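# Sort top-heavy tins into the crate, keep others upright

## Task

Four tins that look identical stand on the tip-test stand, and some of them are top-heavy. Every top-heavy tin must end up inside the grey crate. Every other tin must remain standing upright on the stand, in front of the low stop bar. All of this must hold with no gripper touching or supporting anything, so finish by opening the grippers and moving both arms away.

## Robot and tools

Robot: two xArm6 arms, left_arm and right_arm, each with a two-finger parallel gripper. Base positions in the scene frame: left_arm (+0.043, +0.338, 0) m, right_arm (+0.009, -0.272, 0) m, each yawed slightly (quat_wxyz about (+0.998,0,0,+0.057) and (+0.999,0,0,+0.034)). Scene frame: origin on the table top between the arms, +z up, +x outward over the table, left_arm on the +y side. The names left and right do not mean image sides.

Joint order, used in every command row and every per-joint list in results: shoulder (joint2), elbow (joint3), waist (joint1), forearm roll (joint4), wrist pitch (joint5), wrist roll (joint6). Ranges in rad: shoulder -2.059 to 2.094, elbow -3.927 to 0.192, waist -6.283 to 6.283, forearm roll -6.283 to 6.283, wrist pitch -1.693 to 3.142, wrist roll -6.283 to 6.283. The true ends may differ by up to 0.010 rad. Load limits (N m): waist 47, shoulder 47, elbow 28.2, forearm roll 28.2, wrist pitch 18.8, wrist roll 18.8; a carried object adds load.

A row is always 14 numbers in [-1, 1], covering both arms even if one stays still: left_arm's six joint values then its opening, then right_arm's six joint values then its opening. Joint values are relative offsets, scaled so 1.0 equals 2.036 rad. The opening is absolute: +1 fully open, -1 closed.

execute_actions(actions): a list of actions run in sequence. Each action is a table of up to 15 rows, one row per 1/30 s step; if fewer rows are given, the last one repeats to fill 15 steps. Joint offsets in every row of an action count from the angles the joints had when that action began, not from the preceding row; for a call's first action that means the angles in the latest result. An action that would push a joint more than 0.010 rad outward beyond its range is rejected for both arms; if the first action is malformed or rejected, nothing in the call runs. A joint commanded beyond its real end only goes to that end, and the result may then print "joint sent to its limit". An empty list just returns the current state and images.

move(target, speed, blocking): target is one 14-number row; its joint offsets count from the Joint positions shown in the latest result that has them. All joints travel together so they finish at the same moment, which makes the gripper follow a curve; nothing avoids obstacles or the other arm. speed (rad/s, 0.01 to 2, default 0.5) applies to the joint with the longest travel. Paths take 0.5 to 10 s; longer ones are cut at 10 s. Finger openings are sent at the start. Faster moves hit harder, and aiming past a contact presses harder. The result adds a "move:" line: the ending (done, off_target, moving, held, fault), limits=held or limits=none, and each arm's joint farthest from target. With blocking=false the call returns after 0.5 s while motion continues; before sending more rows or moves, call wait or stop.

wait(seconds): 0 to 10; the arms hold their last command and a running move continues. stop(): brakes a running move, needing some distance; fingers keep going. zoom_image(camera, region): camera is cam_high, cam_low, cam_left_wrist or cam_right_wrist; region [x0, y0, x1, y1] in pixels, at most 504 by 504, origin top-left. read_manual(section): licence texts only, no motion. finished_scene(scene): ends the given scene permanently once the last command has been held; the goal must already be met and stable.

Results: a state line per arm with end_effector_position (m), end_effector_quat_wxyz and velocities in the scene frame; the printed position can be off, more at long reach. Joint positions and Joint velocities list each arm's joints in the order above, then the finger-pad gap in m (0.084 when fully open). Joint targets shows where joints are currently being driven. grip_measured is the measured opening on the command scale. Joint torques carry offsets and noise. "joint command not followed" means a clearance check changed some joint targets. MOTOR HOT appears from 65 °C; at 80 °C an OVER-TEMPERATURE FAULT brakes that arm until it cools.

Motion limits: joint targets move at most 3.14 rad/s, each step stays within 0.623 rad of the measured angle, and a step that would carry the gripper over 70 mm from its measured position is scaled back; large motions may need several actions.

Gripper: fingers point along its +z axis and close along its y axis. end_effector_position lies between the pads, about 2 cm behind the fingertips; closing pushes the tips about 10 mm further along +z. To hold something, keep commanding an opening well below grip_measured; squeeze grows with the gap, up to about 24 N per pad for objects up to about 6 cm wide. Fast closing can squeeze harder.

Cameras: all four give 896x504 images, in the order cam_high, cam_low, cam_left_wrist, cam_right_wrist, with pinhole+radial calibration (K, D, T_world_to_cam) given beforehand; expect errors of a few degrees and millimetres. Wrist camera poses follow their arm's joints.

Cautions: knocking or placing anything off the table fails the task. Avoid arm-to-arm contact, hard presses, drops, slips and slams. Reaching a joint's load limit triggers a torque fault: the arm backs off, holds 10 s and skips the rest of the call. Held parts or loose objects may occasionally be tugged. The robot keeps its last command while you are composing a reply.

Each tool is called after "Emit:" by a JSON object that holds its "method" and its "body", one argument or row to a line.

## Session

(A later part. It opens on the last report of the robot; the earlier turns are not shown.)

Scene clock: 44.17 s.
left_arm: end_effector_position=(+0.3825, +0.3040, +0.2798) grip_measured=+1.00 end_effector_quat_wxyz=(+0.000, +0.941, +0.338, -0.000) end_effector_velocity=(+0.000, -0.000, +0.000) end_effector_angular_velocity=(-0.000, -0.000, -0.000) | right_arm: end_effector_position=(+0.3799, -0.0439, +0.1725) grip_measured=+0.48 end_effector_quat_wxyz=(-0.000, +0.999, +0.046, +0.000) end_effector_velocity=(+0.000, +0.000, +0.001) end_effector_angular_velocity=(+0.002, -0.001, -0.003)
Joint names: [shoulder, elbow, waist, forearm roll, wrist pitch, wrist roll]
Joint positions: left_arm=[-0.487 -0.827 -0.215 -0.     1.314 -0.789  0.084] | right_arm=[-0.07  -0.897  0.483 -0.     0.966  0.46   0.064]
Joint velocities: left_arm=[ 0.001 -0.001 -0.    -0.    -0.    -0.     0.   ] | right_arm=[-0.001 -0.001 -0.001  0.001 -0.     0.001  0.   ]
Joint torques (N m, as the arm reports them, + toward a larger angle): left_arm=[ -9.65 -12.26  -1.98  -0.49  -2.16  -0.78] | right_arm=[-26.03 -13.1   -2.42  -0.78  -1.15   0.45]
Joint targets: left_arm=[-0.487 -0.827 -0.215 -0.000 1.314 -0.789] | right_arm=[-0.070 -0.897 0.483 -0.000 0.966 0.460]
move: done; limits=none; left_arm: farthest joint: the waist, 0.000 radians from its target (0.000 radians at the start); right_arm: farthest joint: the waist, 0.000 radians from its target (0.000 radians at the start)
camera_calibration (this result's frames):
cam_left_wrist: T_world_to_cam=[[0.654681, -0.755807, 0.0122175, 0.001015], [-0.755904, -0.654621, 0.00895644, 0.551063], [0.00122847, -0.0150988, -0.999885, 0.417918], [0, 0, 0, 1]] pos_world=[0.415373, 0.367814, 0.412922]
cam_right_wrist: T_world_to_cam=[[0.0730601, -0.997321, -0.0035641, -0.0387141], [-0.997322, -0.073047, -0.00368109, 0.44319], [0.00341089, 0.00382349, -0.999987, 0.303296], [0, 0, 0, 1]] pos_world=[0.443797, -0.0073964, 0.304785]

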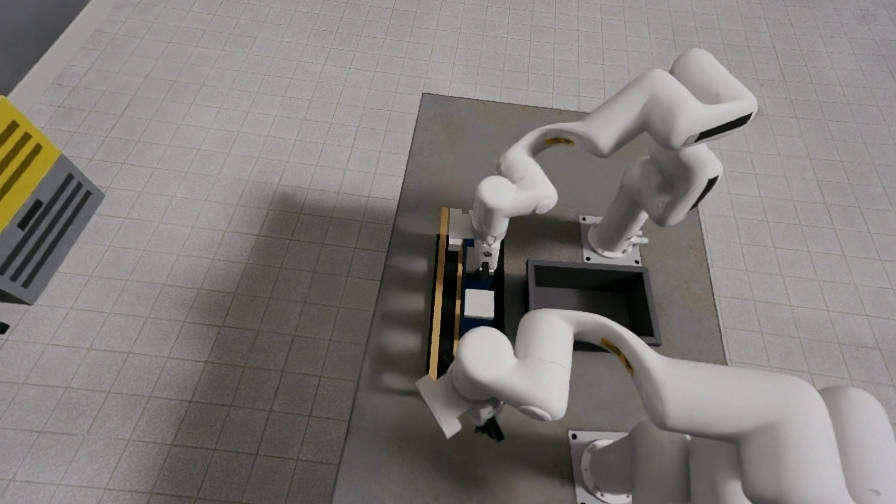

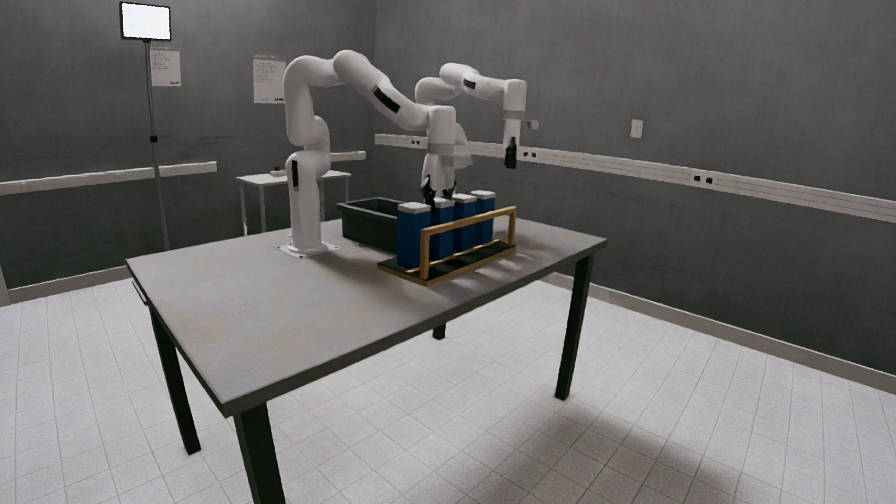

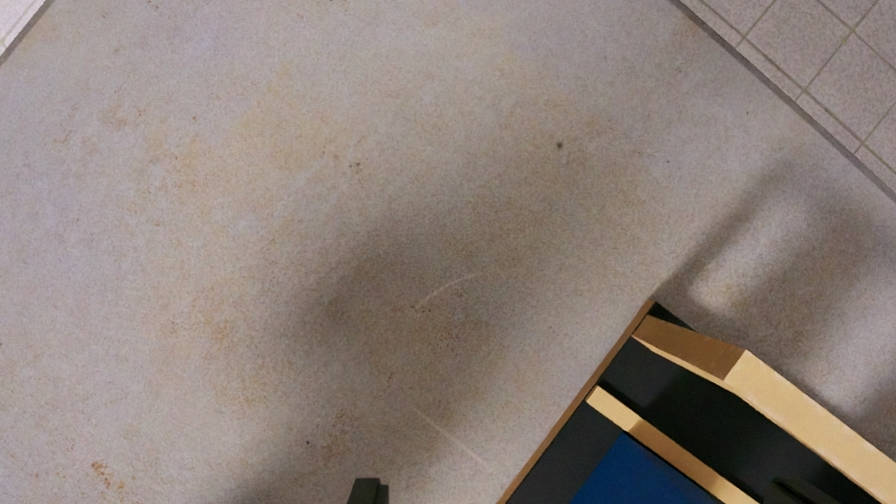

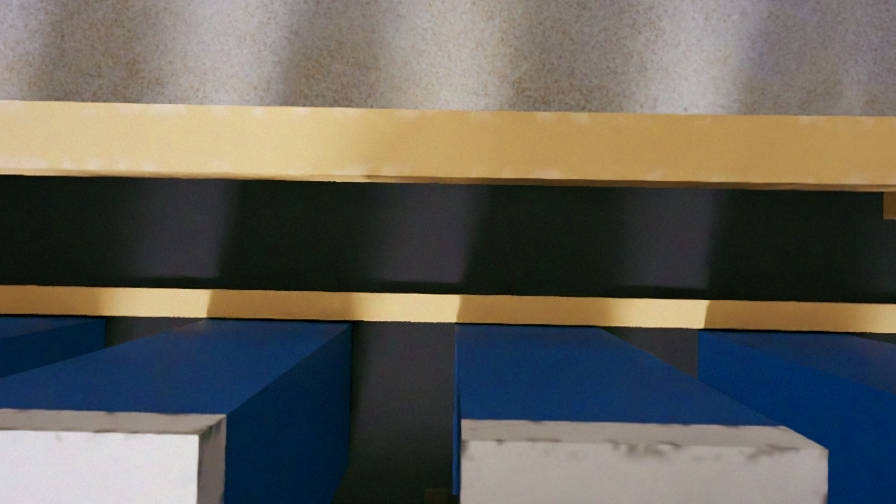

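Emit:
{"method": "move", "body": {
  "target": [0,0,0,0,0,0,1, -0.0427,-0.1518,0,0,0.195,0,-0.5],
  "speed": 0.5
}}

Scene clock: 46.67 s.
left_arm: end_effector_position=(+0.3825, +0.3040, +0.2798) grip_measured=+1.00 end_effector_quat_wxyz=(+0.000, +0.941, +0.338, -0.000) end_effector_velocity=(+0.000, -0.000, +0.000) end_effector_angular_velocity=(-0.001, -0.000, -0.000) | right_arm: end_effector_position=(+0.3797, -0.0441, +0.3098) grip_measured=+0.48 end_effector_quat_wxyz=(+0.000, +0.999, +0.046, -0.000) end_effector_velocity=(+0.000, +0.000, +0.001) end_effector_angular_velocity=(+0.001, -0.003, -0.000)
Joint names: [shoulder, elbow, waist, forearm roll, wrist pitch, wrist roll]
Joint positions: left_arm=[-0.487 -0.827 -0.215 -0.     1.314 -0.789  0.084] | right_arm=[-0.157 -1.206  0.483 -0.     1.363  0.46   0.064]
Joint velocities: left_arm=[ 0.    -0.001 -0.    -0.     0.     0.     0.   ] | right_arm=[-0.    -0.003  0.    -0.001  0.001  0.001  0.   ]
Joint torques (N m, as the arm reports them, + toward a larger angle): left_arm=[ -8.98 -12.35  -1.85  -0.47  -2.09  -0.73] | right_arm=[-26.67 -15.37  -2.16  -0.65  -1.58   0.42]
Joint targets: left_arm=[-0.487 -0.827 -0.215 -0.000 1.314 -0.789] | right_arm=[-0.157 -1.206 0.483 -0.000 1.363 0.460]
move: done; limits=none; left_arm: farthest joint: the waist, 0.000 radians from its target (0.000 radians at the start); right_arm: farthest joint: the waist, 0.000 radians from its target (0.000 radians at the start)
camera_calibration (this result's frames):
cam_left_wrist: T_world_to_cam=[[0.654681, -0.755807, 0.0122175, 0.00101494], [-0.755904, -0.654621, 0.00895647, 0.551063], [0.00122849, -0.0150989, -0.999885, 0.417918], [0, 0, 0, 1]] pos_world=[0.415373, 0.367814, 0.412922]
cam_right_wrist: T_world_to_cam=[[0.0730311, -0.997326, -0.00287461, -0.0385425], [-0.997327, -0.0730244, -0.00236996, 0.443078], [0.00215371, 0.00304, -0.999993, 0.441049], [0, 0, 0, 1]] pos_world=[0.443759, -0.00742467, 0.441986]

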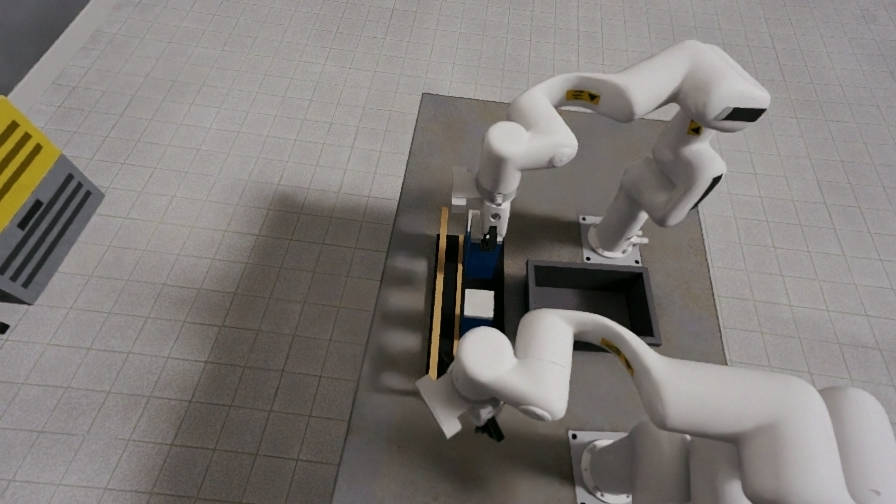

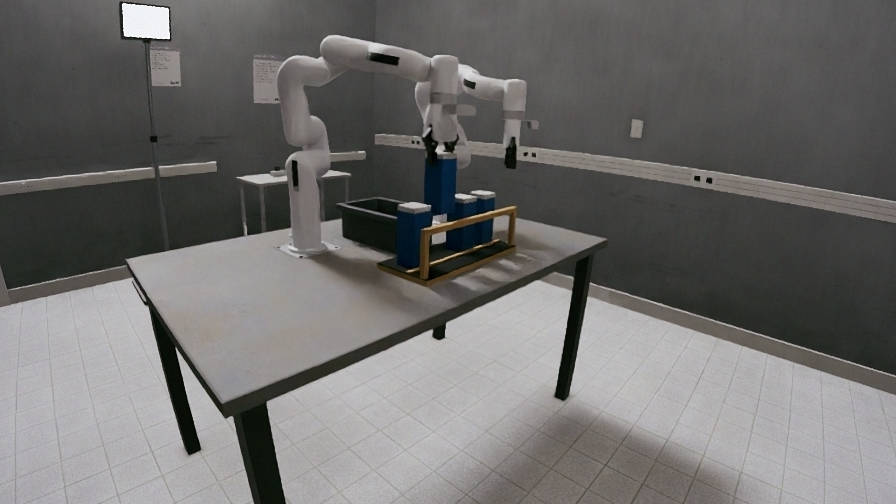

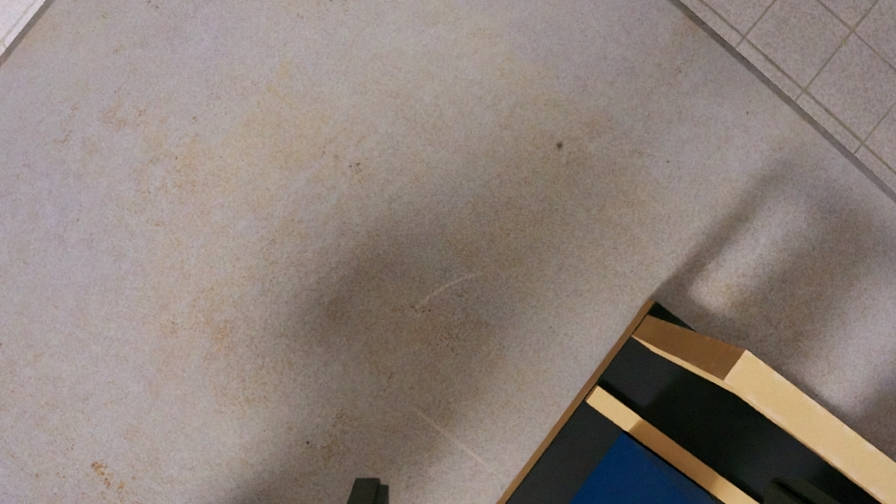

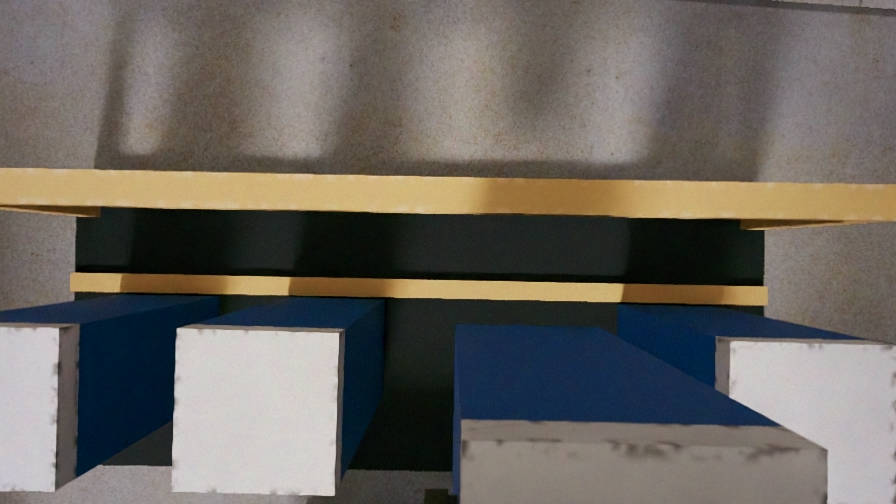

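Emit:
{"method": "move", "body": {
  "target": [0,0,0,0,0,0,1, -0.1457,0.1316,0.0663,0,0.0142,0.0668,-0.5],
  "speed": 0.5
}}

Emit:
{"method": "move", "body": {
  "target": [0.1648,-0.1046,-0.2873,0,-0.0602,0.0064,1, -0.1632,0.1064,0.3178,0,0.0565,0.3178,-0.5],
  "speed": 0.7
}}

Scene clock: 50.27 s.
left_arm: end_effector_position=(+0.3825, +0.3040, +0.2798) grip_measured=+1.00 end_effector_quat_wxyz=(+0.000, +0.941, +0.338, -0.000) end_effector_velocity=(+0.001, +0.000, +0.001) end_effector_angular_velocity=(+0.001, -0.002, +0.000) | right_arm: end_effector_position=(+0.2798, -0.0503, +0.3097) grip_measured=+0.48 end_effector_quat_wxyz=(+0.000, +0.999, +0.045, -0.000) end_effector_velocity=(-0.002, -0.000, -0.001) end_effector_angular_velocity=(-0.002, +0.003, +0.001)
Joint names: [shoulder, elbow, waist, forearm roll, wrist pitch, wrist roll]
Joint positions: left_arm=[-0.487 -0.827 -0.215 -0.     1.314 -0.789  0.084] | right_arm=[-0.453 -0.938  0.618 -0.     1.392  0.596  0.064]
Joint velocities: left_arm=[-0.    -0.002  0.001  0.001 -0.     0.     0.   ] | right_arm=[-0.003  0.004  0.003  0.     0.003  0.002 -0.   ]
Joint torques (N m, as the arm reports them, + toward a larger angle): left_arm=[ -9.5  -12.28  -1.58  -0.66  -2.11  -0.77] | right_arm=[-18.21 -15.25  -2.16  -0.63  -1.55   0.38]
Joint targets: left_arm=[-0.487 -0.827 -0.215 -0.000 1.314 -0.789] | right_arm=[-0.453 -0.938 0.618 -0.000 1.392 0.596]
move: done; limits=none; left_arm: farthest joint: the waist, 0.000 radians from its target (0.000 radians at the start); right_arm: farthest joint: the shoulder, 0.001 radians from its target (0.297 radians at the start)
camera_calibration (this result's frames):
cam_left_wrist: T_world_to_cam=[[0.654681, -0.755807, 0.0122176, 0.00101494], [-0.755904, -0.654621, 0.00895629, 0.551063], [0.00122869, -0.0150989, -0.999885, 0.417918], [0, 0, 0, 1]] pos_world=[0.415373, 0.367814, 0.412922]
cam_right_wrist: T_world_to_cam=[[0.0718659, -0.997411, -0.00260741, -0.0372541], [-0.997412, -0.0718604, -0.00216936, 0.343037], [0.00197637, 0.00275657, -0.999994, 0.441182], [0, 0, 0, 1]] pos_world=[0.343955, -0.013723, 0.441826]

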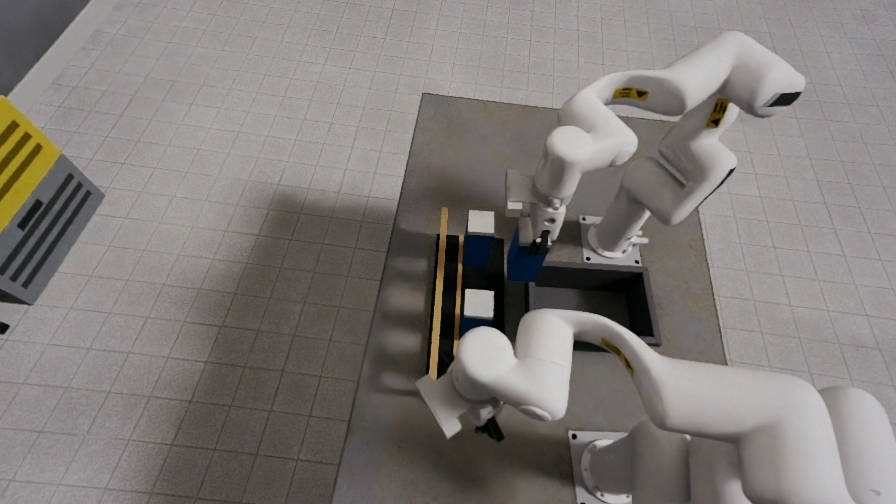

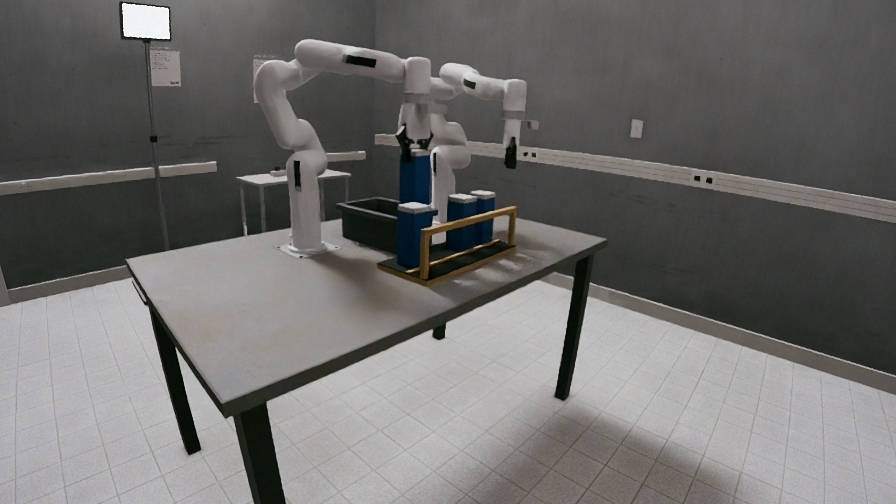

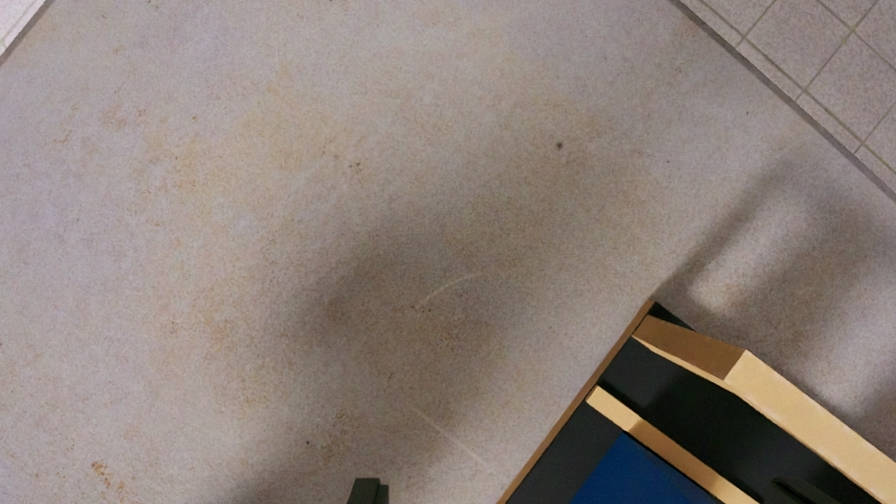

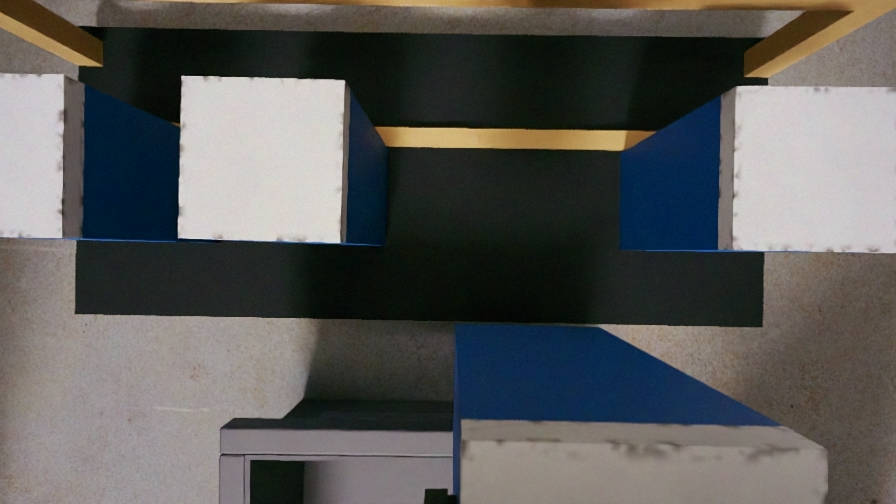

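Scene clock: 51.87 s.
left_arm: end_effector_position=(+0.3783, +0.0646, +0.2500) grip_measured=+1.00 end_effector_quat_wxyz=(+0.000, +0.999, +0.046, -0.000) end_effector_velocity=(-0.001, -0.002, -0.000) end_effector_angular_velocity=(-0.000, +0.001, -0.004) | right_arm: end_effector_position=(+0.0701, -0.0201, +0.3100) grip_measured=+0.48 end_effector_quat_wxyz=(+0.000, +0.999, +0.045, +0.000) end_effector_velocity=(-0.001, +0.000, +0.001) end_effector_angular_velocity=(+0.003, -0.001, +0.001)
Joint names: [shoulder, elbow, waist, forearm roll, wrist pitch, wrist roll]
Joint positions: left_arm=[-0.152 -1.04  -0.799 -0.     1.191 -0.776  0.084] | right_arm=[-0.785 -0.722  1.264 -0.     1.507  1.243  0.064]
Joint velocities: left_arm=[ 0.002 -0.001 -0.004 -0.001 -0.     0.    -0.   ] | right_arm=[-0.002 -0.     0.003  0.    -0.001  0.003  0.   ]
Joint torques (N m, as the arm reports them, + toward a larger angle): left_arm=[-15.74 -12.44  -1.97  -0.53  -2.04  -0.87] | right_arm=[ -9.37 -15.11  -2.07  -0.68  -1.53   0.41]
Joint targets: left_arm=[-0.152 -1.040 -0.800 -0.000 1.191 -0.776] | right_arm=[-0.785 -0.722 1.265 -0.000 1.507 1.243]
move: done; limits=none; left_arm: farthest joint: the waist, 0.001 radians from its target (0.585 radians at the start); right_arm: farthest joint: the waist, 0.001 radians from its target (0.647 radians at the start)
camera_calibration (this result's frames):
cam_left_wrist: T_world_to_cam=[[0.11629, -0.993139, 0.0123428, 0.0421305], [-0.993189, -0.116186, 0.00878878, 0.446444], [-0.00729441, -0.0132808, -0.999885, 0.387574], [0, 0, 0, 1]] pos_world=[0.441331, 0.0988593, 0.383085]
cam_right_wrist: T_world_to_cam=[[0.0715547, -0.997433, -0.00279515, 0.00799482], [-0.997433, -0.0715467, -0.0028628, 0.136197], [0.00265547, 0.00299282, -0.999992, 0.441717], [0, 0, 0, 1]] pos_world=[0.134103, 0.0163968, 0.442125]

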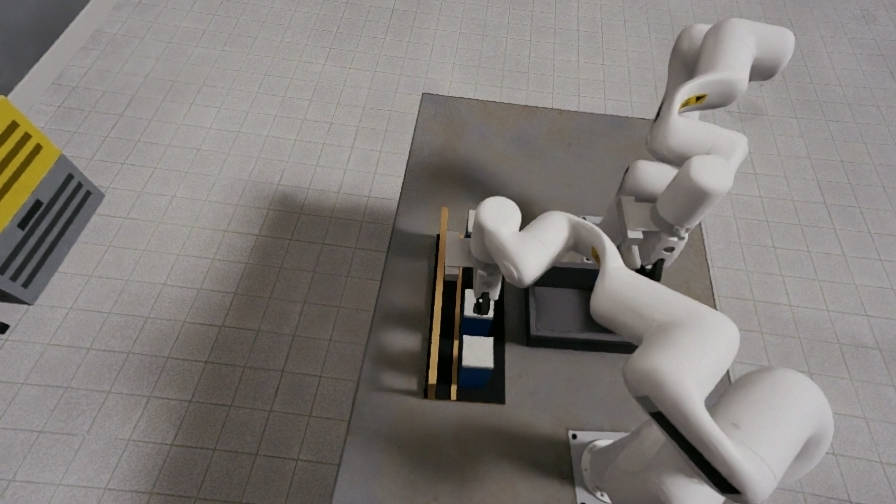

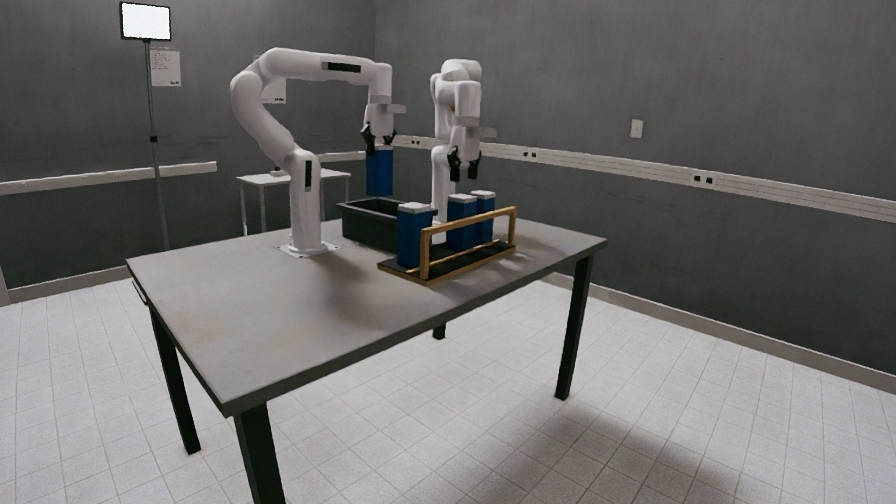

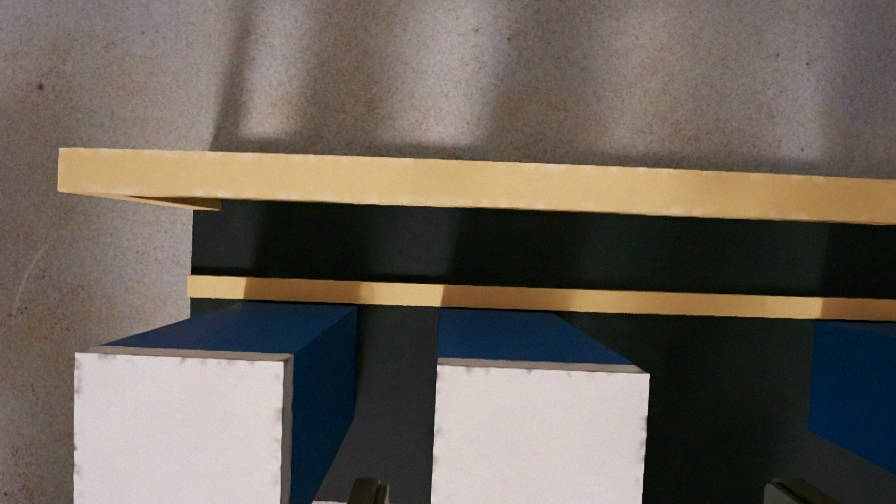

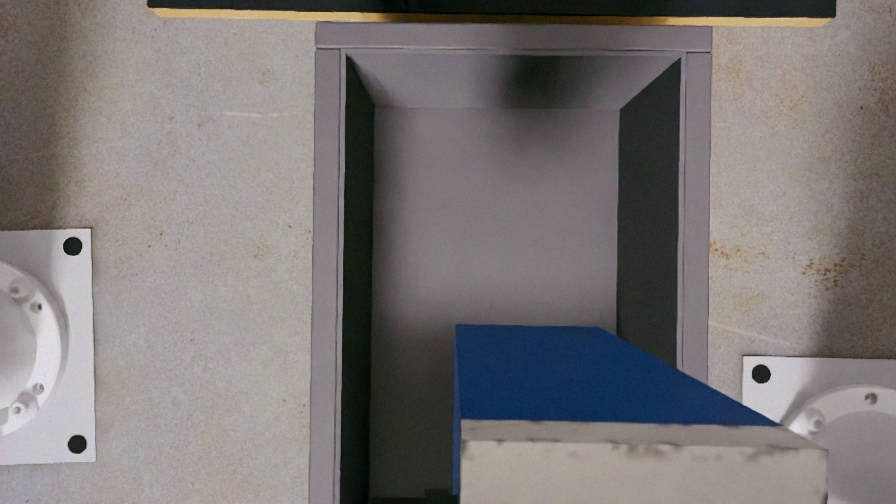

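Emit:
{"method": "move", "body": {
  "target": [0.0362,0.0751,0,0,-0.111,0,1, 0.0108,0.1845,0,0,-0.1955,0,-0.5],
  "speed": 0.4
}}

Emit:
{"method": "move", "body": {
  "target": [0,0,0,0,0,0,-0.5, 0,0,0,0,0,0,1],
  "speed": 0.3
}}

Scene clock: 54.53 s.
left_arm: end_effector_position=(+0.3783, +0.0646, +0.1721) grip_measured=+1.00 end_effector_quat_wxyz=(-0.000, +0.999, +0.046, -0.000) end_effector_velocity=(-0.000, +0.000, -0.001) end_effector_angular_velocity=(+0.001, +0.001, +0.000) | right_arm: end_effector_position=(+0.0700, -0.0202, +0.1751) grip_measured=+0.48 end_effector_quat_wxyz=(-0.000, +0.999, +0.045, +0.000) end_effector_velocity=(-0.000, -0.002, -0.002) end_effector_angular_velocity=(-0.004, +0.001, -0.001)
Joint names: [shoulder, elbow, waist, forearm roll, wrist pitch, wrist roll]
Joint positions: left_arm=[-0.078 -0.887 -0.799 -0.     0.966 -0.776  0.084] | right_arm=[-0.763 -0.347  1.264 -0.     1.109  1.243  0.064]
Joint velocities: left_arm=[ 0.001  0.001  0.001  0.    -0.001  0.    -0.   ] | right_arm=[-0.001  0.006 -0.001 -0.    -0.001 -0.     0.   ]
Joint torques (N m, as the arm reports them, + toward a larger angle): left_arm=[-16.19 -11.8   -1.71  -0.48  -2.08  -0.75] | right_arm=[-10.   -15.04  -2.07  -0.71  -1.48   0.45]
Joint targets: left_arm=[-0.078 -0.887 -0.799 -0.000 0.965 -0.776] | right_arm=[-0.763 -0.346 1.264 -0.000 1.109 1.243]
move: done; limits=none; left_arm: farthest joint: the waist, 0.000 radians from its target (0.001 radians at the start); right_arm: farthest joint: the waist, 0.000 radians from its target (0.001 radians at the start)
camera_calibration (this result's frames):
cam_left_wrist: T_world_to_cam=[[0.116357, -0.993134, 0.0120696, 0.0431196], [-0.993179, -0.116252, 0.0090066, 0.447104], [-0.00754164, -0.0130353, -0.999887, 0.309734], [0, 0, 0, 1]] pos_world=[0.441373, 0.098838, 0.305152]
cam_right_wrist: T_world_to_cam=[[0.0716096, -0.997426, -0.00356832, 0.00765562], [-0.997429, -0.0715987, -0.00309862, 0.135814], [0.00283515, 0.00378104, -0.999989, 0.306915], [0, 0, 0, 1]] pos_world=[0.134047, 0.0161996, 0.30736]

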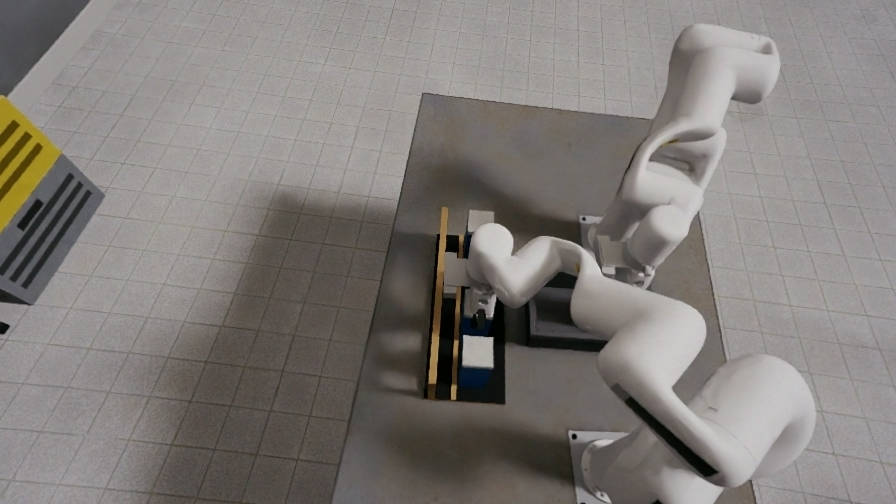

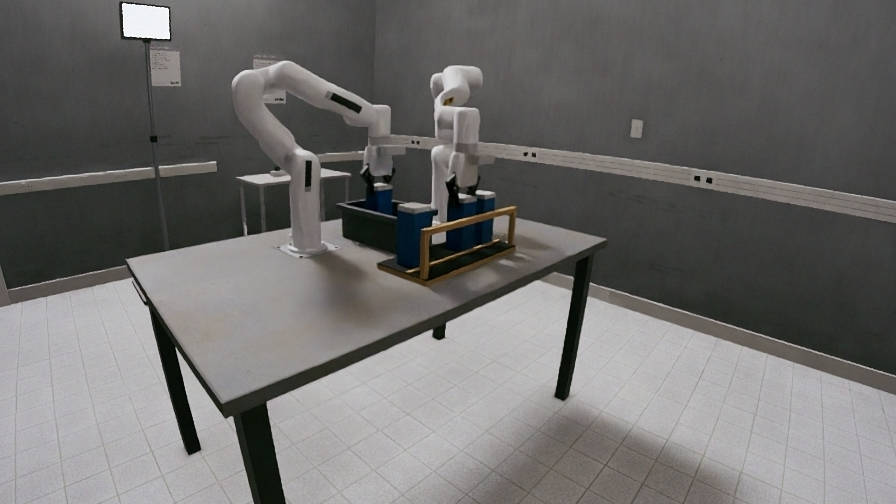

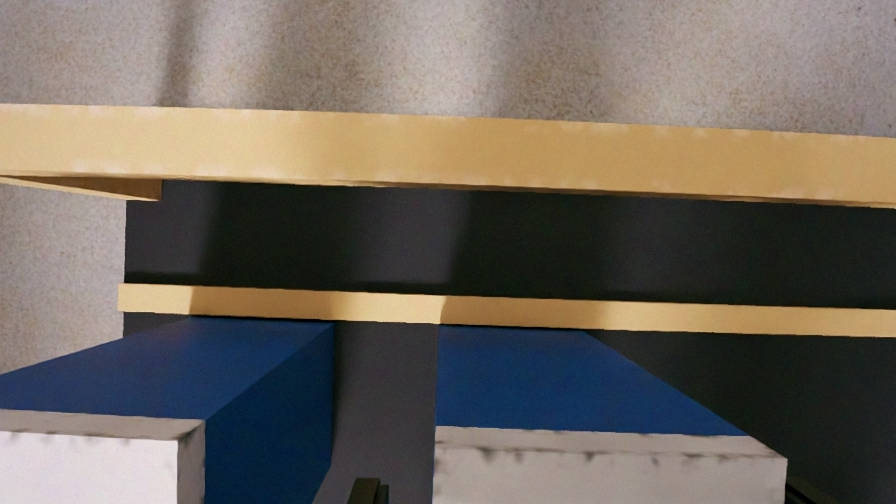

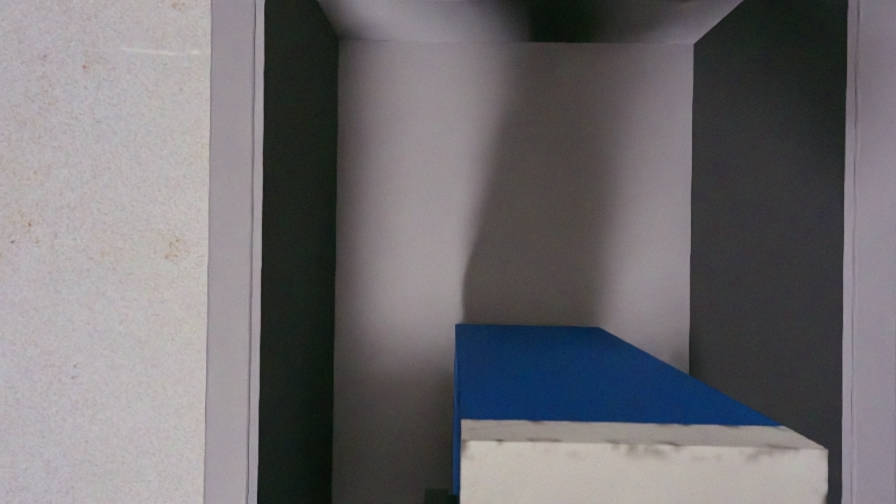

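Scene clock: 55.03 s.
left_arm: end_effector_position=(+0.3784, +0.0645, +0.1721) grip_measured=+0.48 end_effector_quat_wxyz=(+0.000, +0.999, +0.046, -0.000) end_effector_velocity=(+0.000, -0.000, +0.000) end_effector_angular_velocity=(-0.001, -0.001, +0.000) | right_arm: end_effector_position=(+0.0701, -0.0202, +0.1752) grip_measured=+1.00 end_effector_quat_wxyz=(-0.000, +0.999, +0.045, +0.000) end_effector_velocity=(+0.000, +0.000, +0.001) end_effector_angular_velocity=(+0.001, -0.001, -0.000)
Joint names: [shoulder, elbow, waist, forearm roll, wrist pitch, wrist roll]
Joint positions: left_arm=[-0.078 -0.887 -0.799 -0.     0.965 -0.776  0.064] | right_arm=[-0.763 -0.347  1.264 -0.     1.109  1.243  0.084]
Joint velocities: left_arm=[-0.001  0.    -0.    -0.    -0.     0.     0.   ] | right_arm=[ 0.    -0.002 -0.001 -0.001  0.001  0.     0.   ]
Joint torques (N m, as the arm reports them, + toward a larger angle): left_arm=[-15.98 -11.37  -2.11  -0.62  -1.79  -0.84] | right_arm=[ -8.88 -13.83  -2.1   -0.58  -1.33   0.41]
Joint targets: left_arm=[-0.078 -0.887 -0.799 -0.000 0.966 -0.776] | right_arm=[-0.763 -0.347 1.264 -0.000 1.109 1.243]
move: done; limits=none; left_arm: farthest joint: the wrist pitch, 0.001 radians from its target (0.000 radians at the start); right_arm: farthest joint: the waist, 0.000 radians from its target (0.000 radians at the start)
camera_calibration (this result's frames):
cam_left_wrist: T_world_to_cam=[[0.116399, -0.993127, 0.0122677, 0.0430244], [-0.993176, -0.116296, 0.00880002, 0.447211], [-0.00731286, -0.0132083, -0.999886, 0.30974], [0, 0, 0, 1]] pos_world=[0.441416, 0.0988287, 0.305241]
cam_right_wrist: T_world_to_cam=[[0.0716161, -0.997425, -0.00385917, 0.00778179], [-0.997428, -0.071604, -0.00319734, 0.135857], [0.00291277, 0.00407823, -0.999987, 0.307008], [0, 0, 0, 1]] pos_world=[0.134056, 0.0162376, 0.307468]

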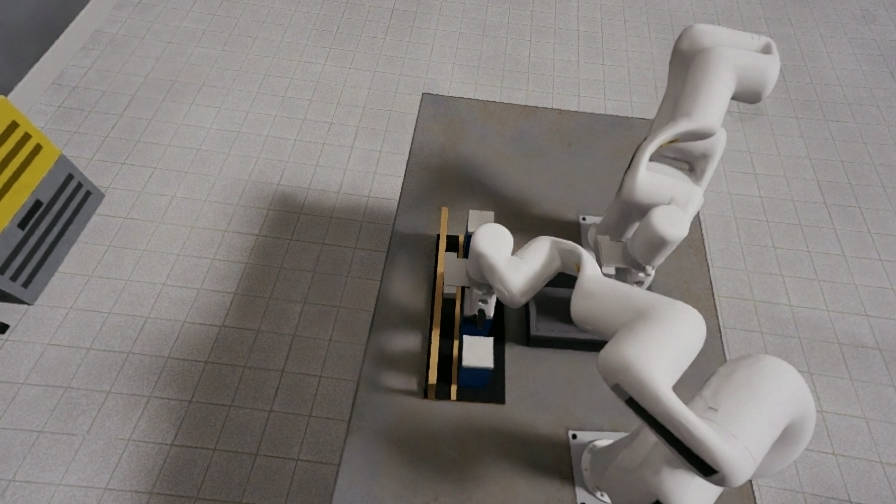

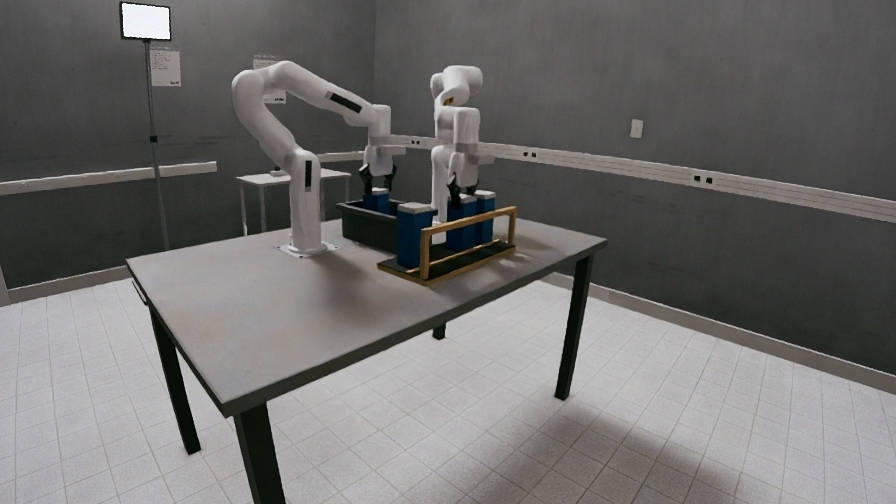

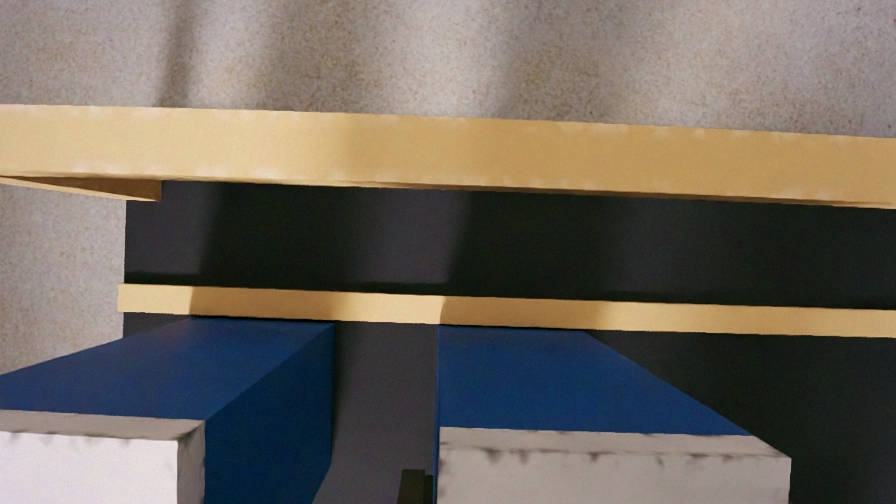

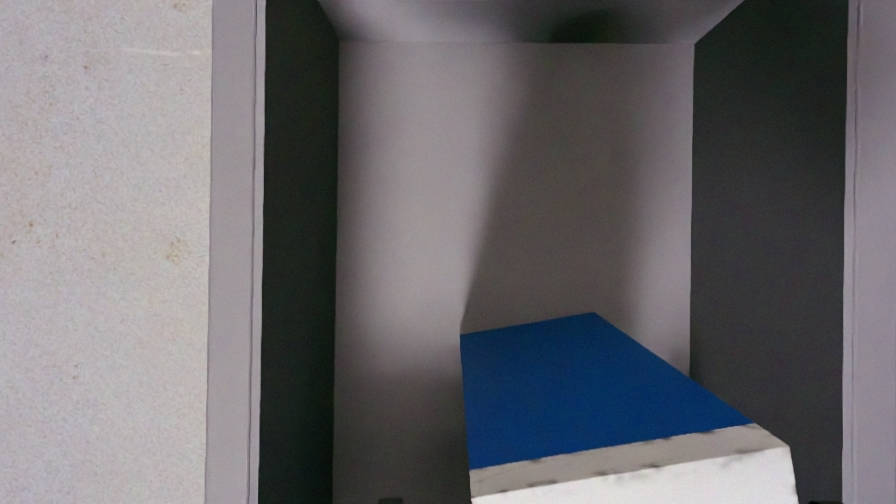

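Emit:
{"method": "move", "body": {
  "target": [-0.0427,-0.1518,0,0,0.195,0,-0.5, -0.0108,-0.1845,0,0,0.1955,0,1],
  "speed": 0.5
}}

Scene clock: 56.80 s.
left_arm: end_effector_position=(+0.3784, +0.0645, +0.3092) grip_measured=+0.48 end_effector_quat_wxyz=(-0.000, +0.999, +0.046, -0.001) end_effector_velocity=(-0.000, +0.000, +0.001) end_effector_angular_velocity=(-0.001, -0.001, +0.001) | right_arm: end_effector_position=(+0.0701, -0.0201, +0.3101) grip_measured=+1.00 end_effector_quat_wxyz=(+0.000, +0.999, +0.045, +0.000) end_effector_velocity=(+0.000, +0.000, +0.002) end_effector_angular_velocity=(+0.003, -0.000, +0.001)
Joint names: [shoulder, elbow, waist, forearm roll, wrist pitch, wrist roll]
Joint positions: left_arm=[-0.165 -1.196 -0.799 -0.     1.362 -0.776  0.064] | right_arm=[-0.785 -0.722  1.264 -0.     1.507  1.243  0.084]
Joint velocities: left_arm=[-0.001 -0.003  0.    -0.     0.003 -0.    -0.   ] | right_arm=[-0.    -0.004 -0.     0.001  0.002 -0.001  0.   ]
Joint torques (N m, as the arm reports them, + toward a larger angle): left_arm=[-16.54 -13.35  -1.69  -0.39  -2.43  -0.76] | right_arm=[ -8.17 -13.72  -2.04  -0.58  -1.3    0.42]
Joint targets: left_arm=[-0.165 -1.196 -0.799 -0.000 1.362 -0.776] | right_arm=[-0.785 -0.723 1.264 -0.000 1.507 1.243]
move: done; limits=none; left_arm: farthest joint: the waist, 0.000 radians from its target (0.000 radians at the start); right_arm: farthest joint: the waist, 0.000 radians from its target (0.000 radians at the start)
camera_calibration (this result's frames):
cam_left_wrist: T_world_to_cam=[[0.1163, -0.993151, 0.0112275, 0.0416958], [-0.993178, -0.116192, 0.00987275, 0.445647], [-0.00850058, -0.0122991, -0.999888, 0.447161], [0, 0, 0, 1]] pos_world=[0.441558, 0.0986905, 0.442243]
cam_right_wrist: T_world_to_cam=[[0.0715603, -0.997431, -0.00310373, 0.00814085], [-0.997433, -0.0715511, -0.00296792, 0.136248], [0.00273822, 0.00330814, -0.999991, 0.441825], [0, 0, 0, 1]] pos_world=[0.134106, 0.016407, 0.44225]

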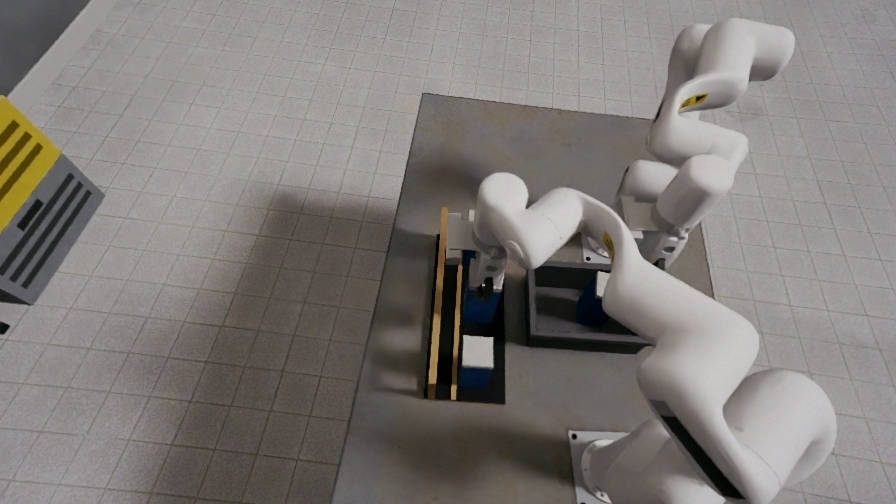

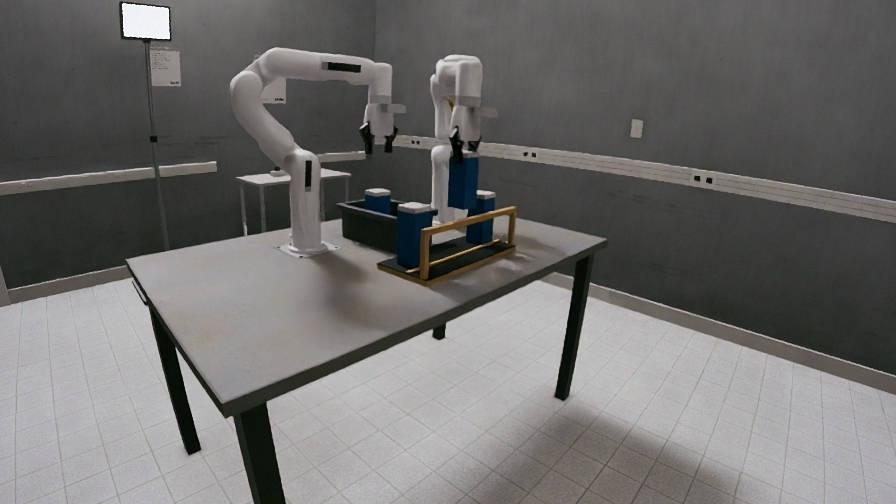

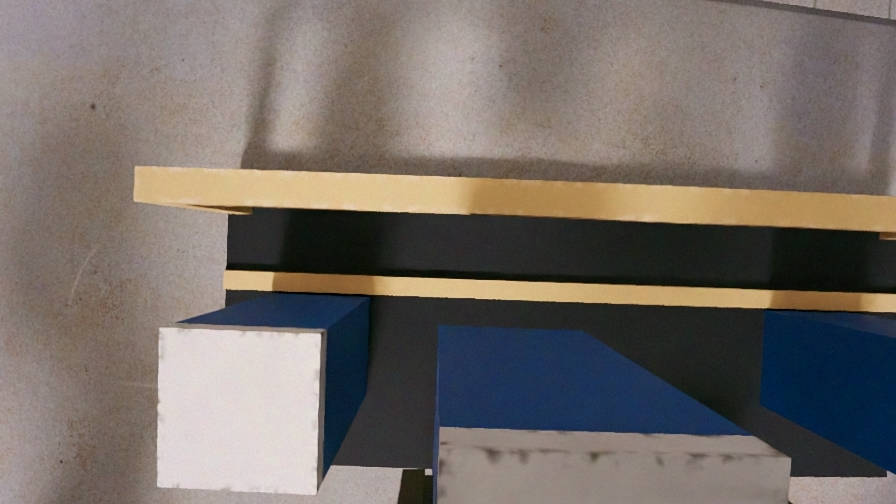

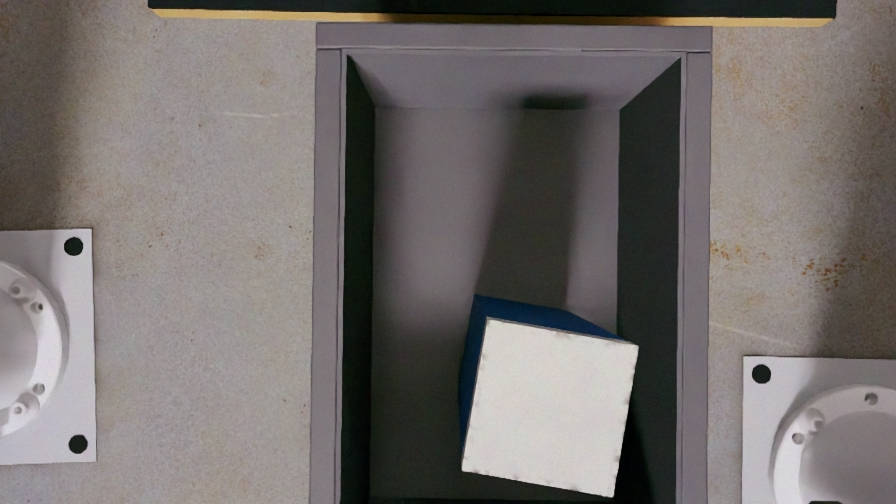

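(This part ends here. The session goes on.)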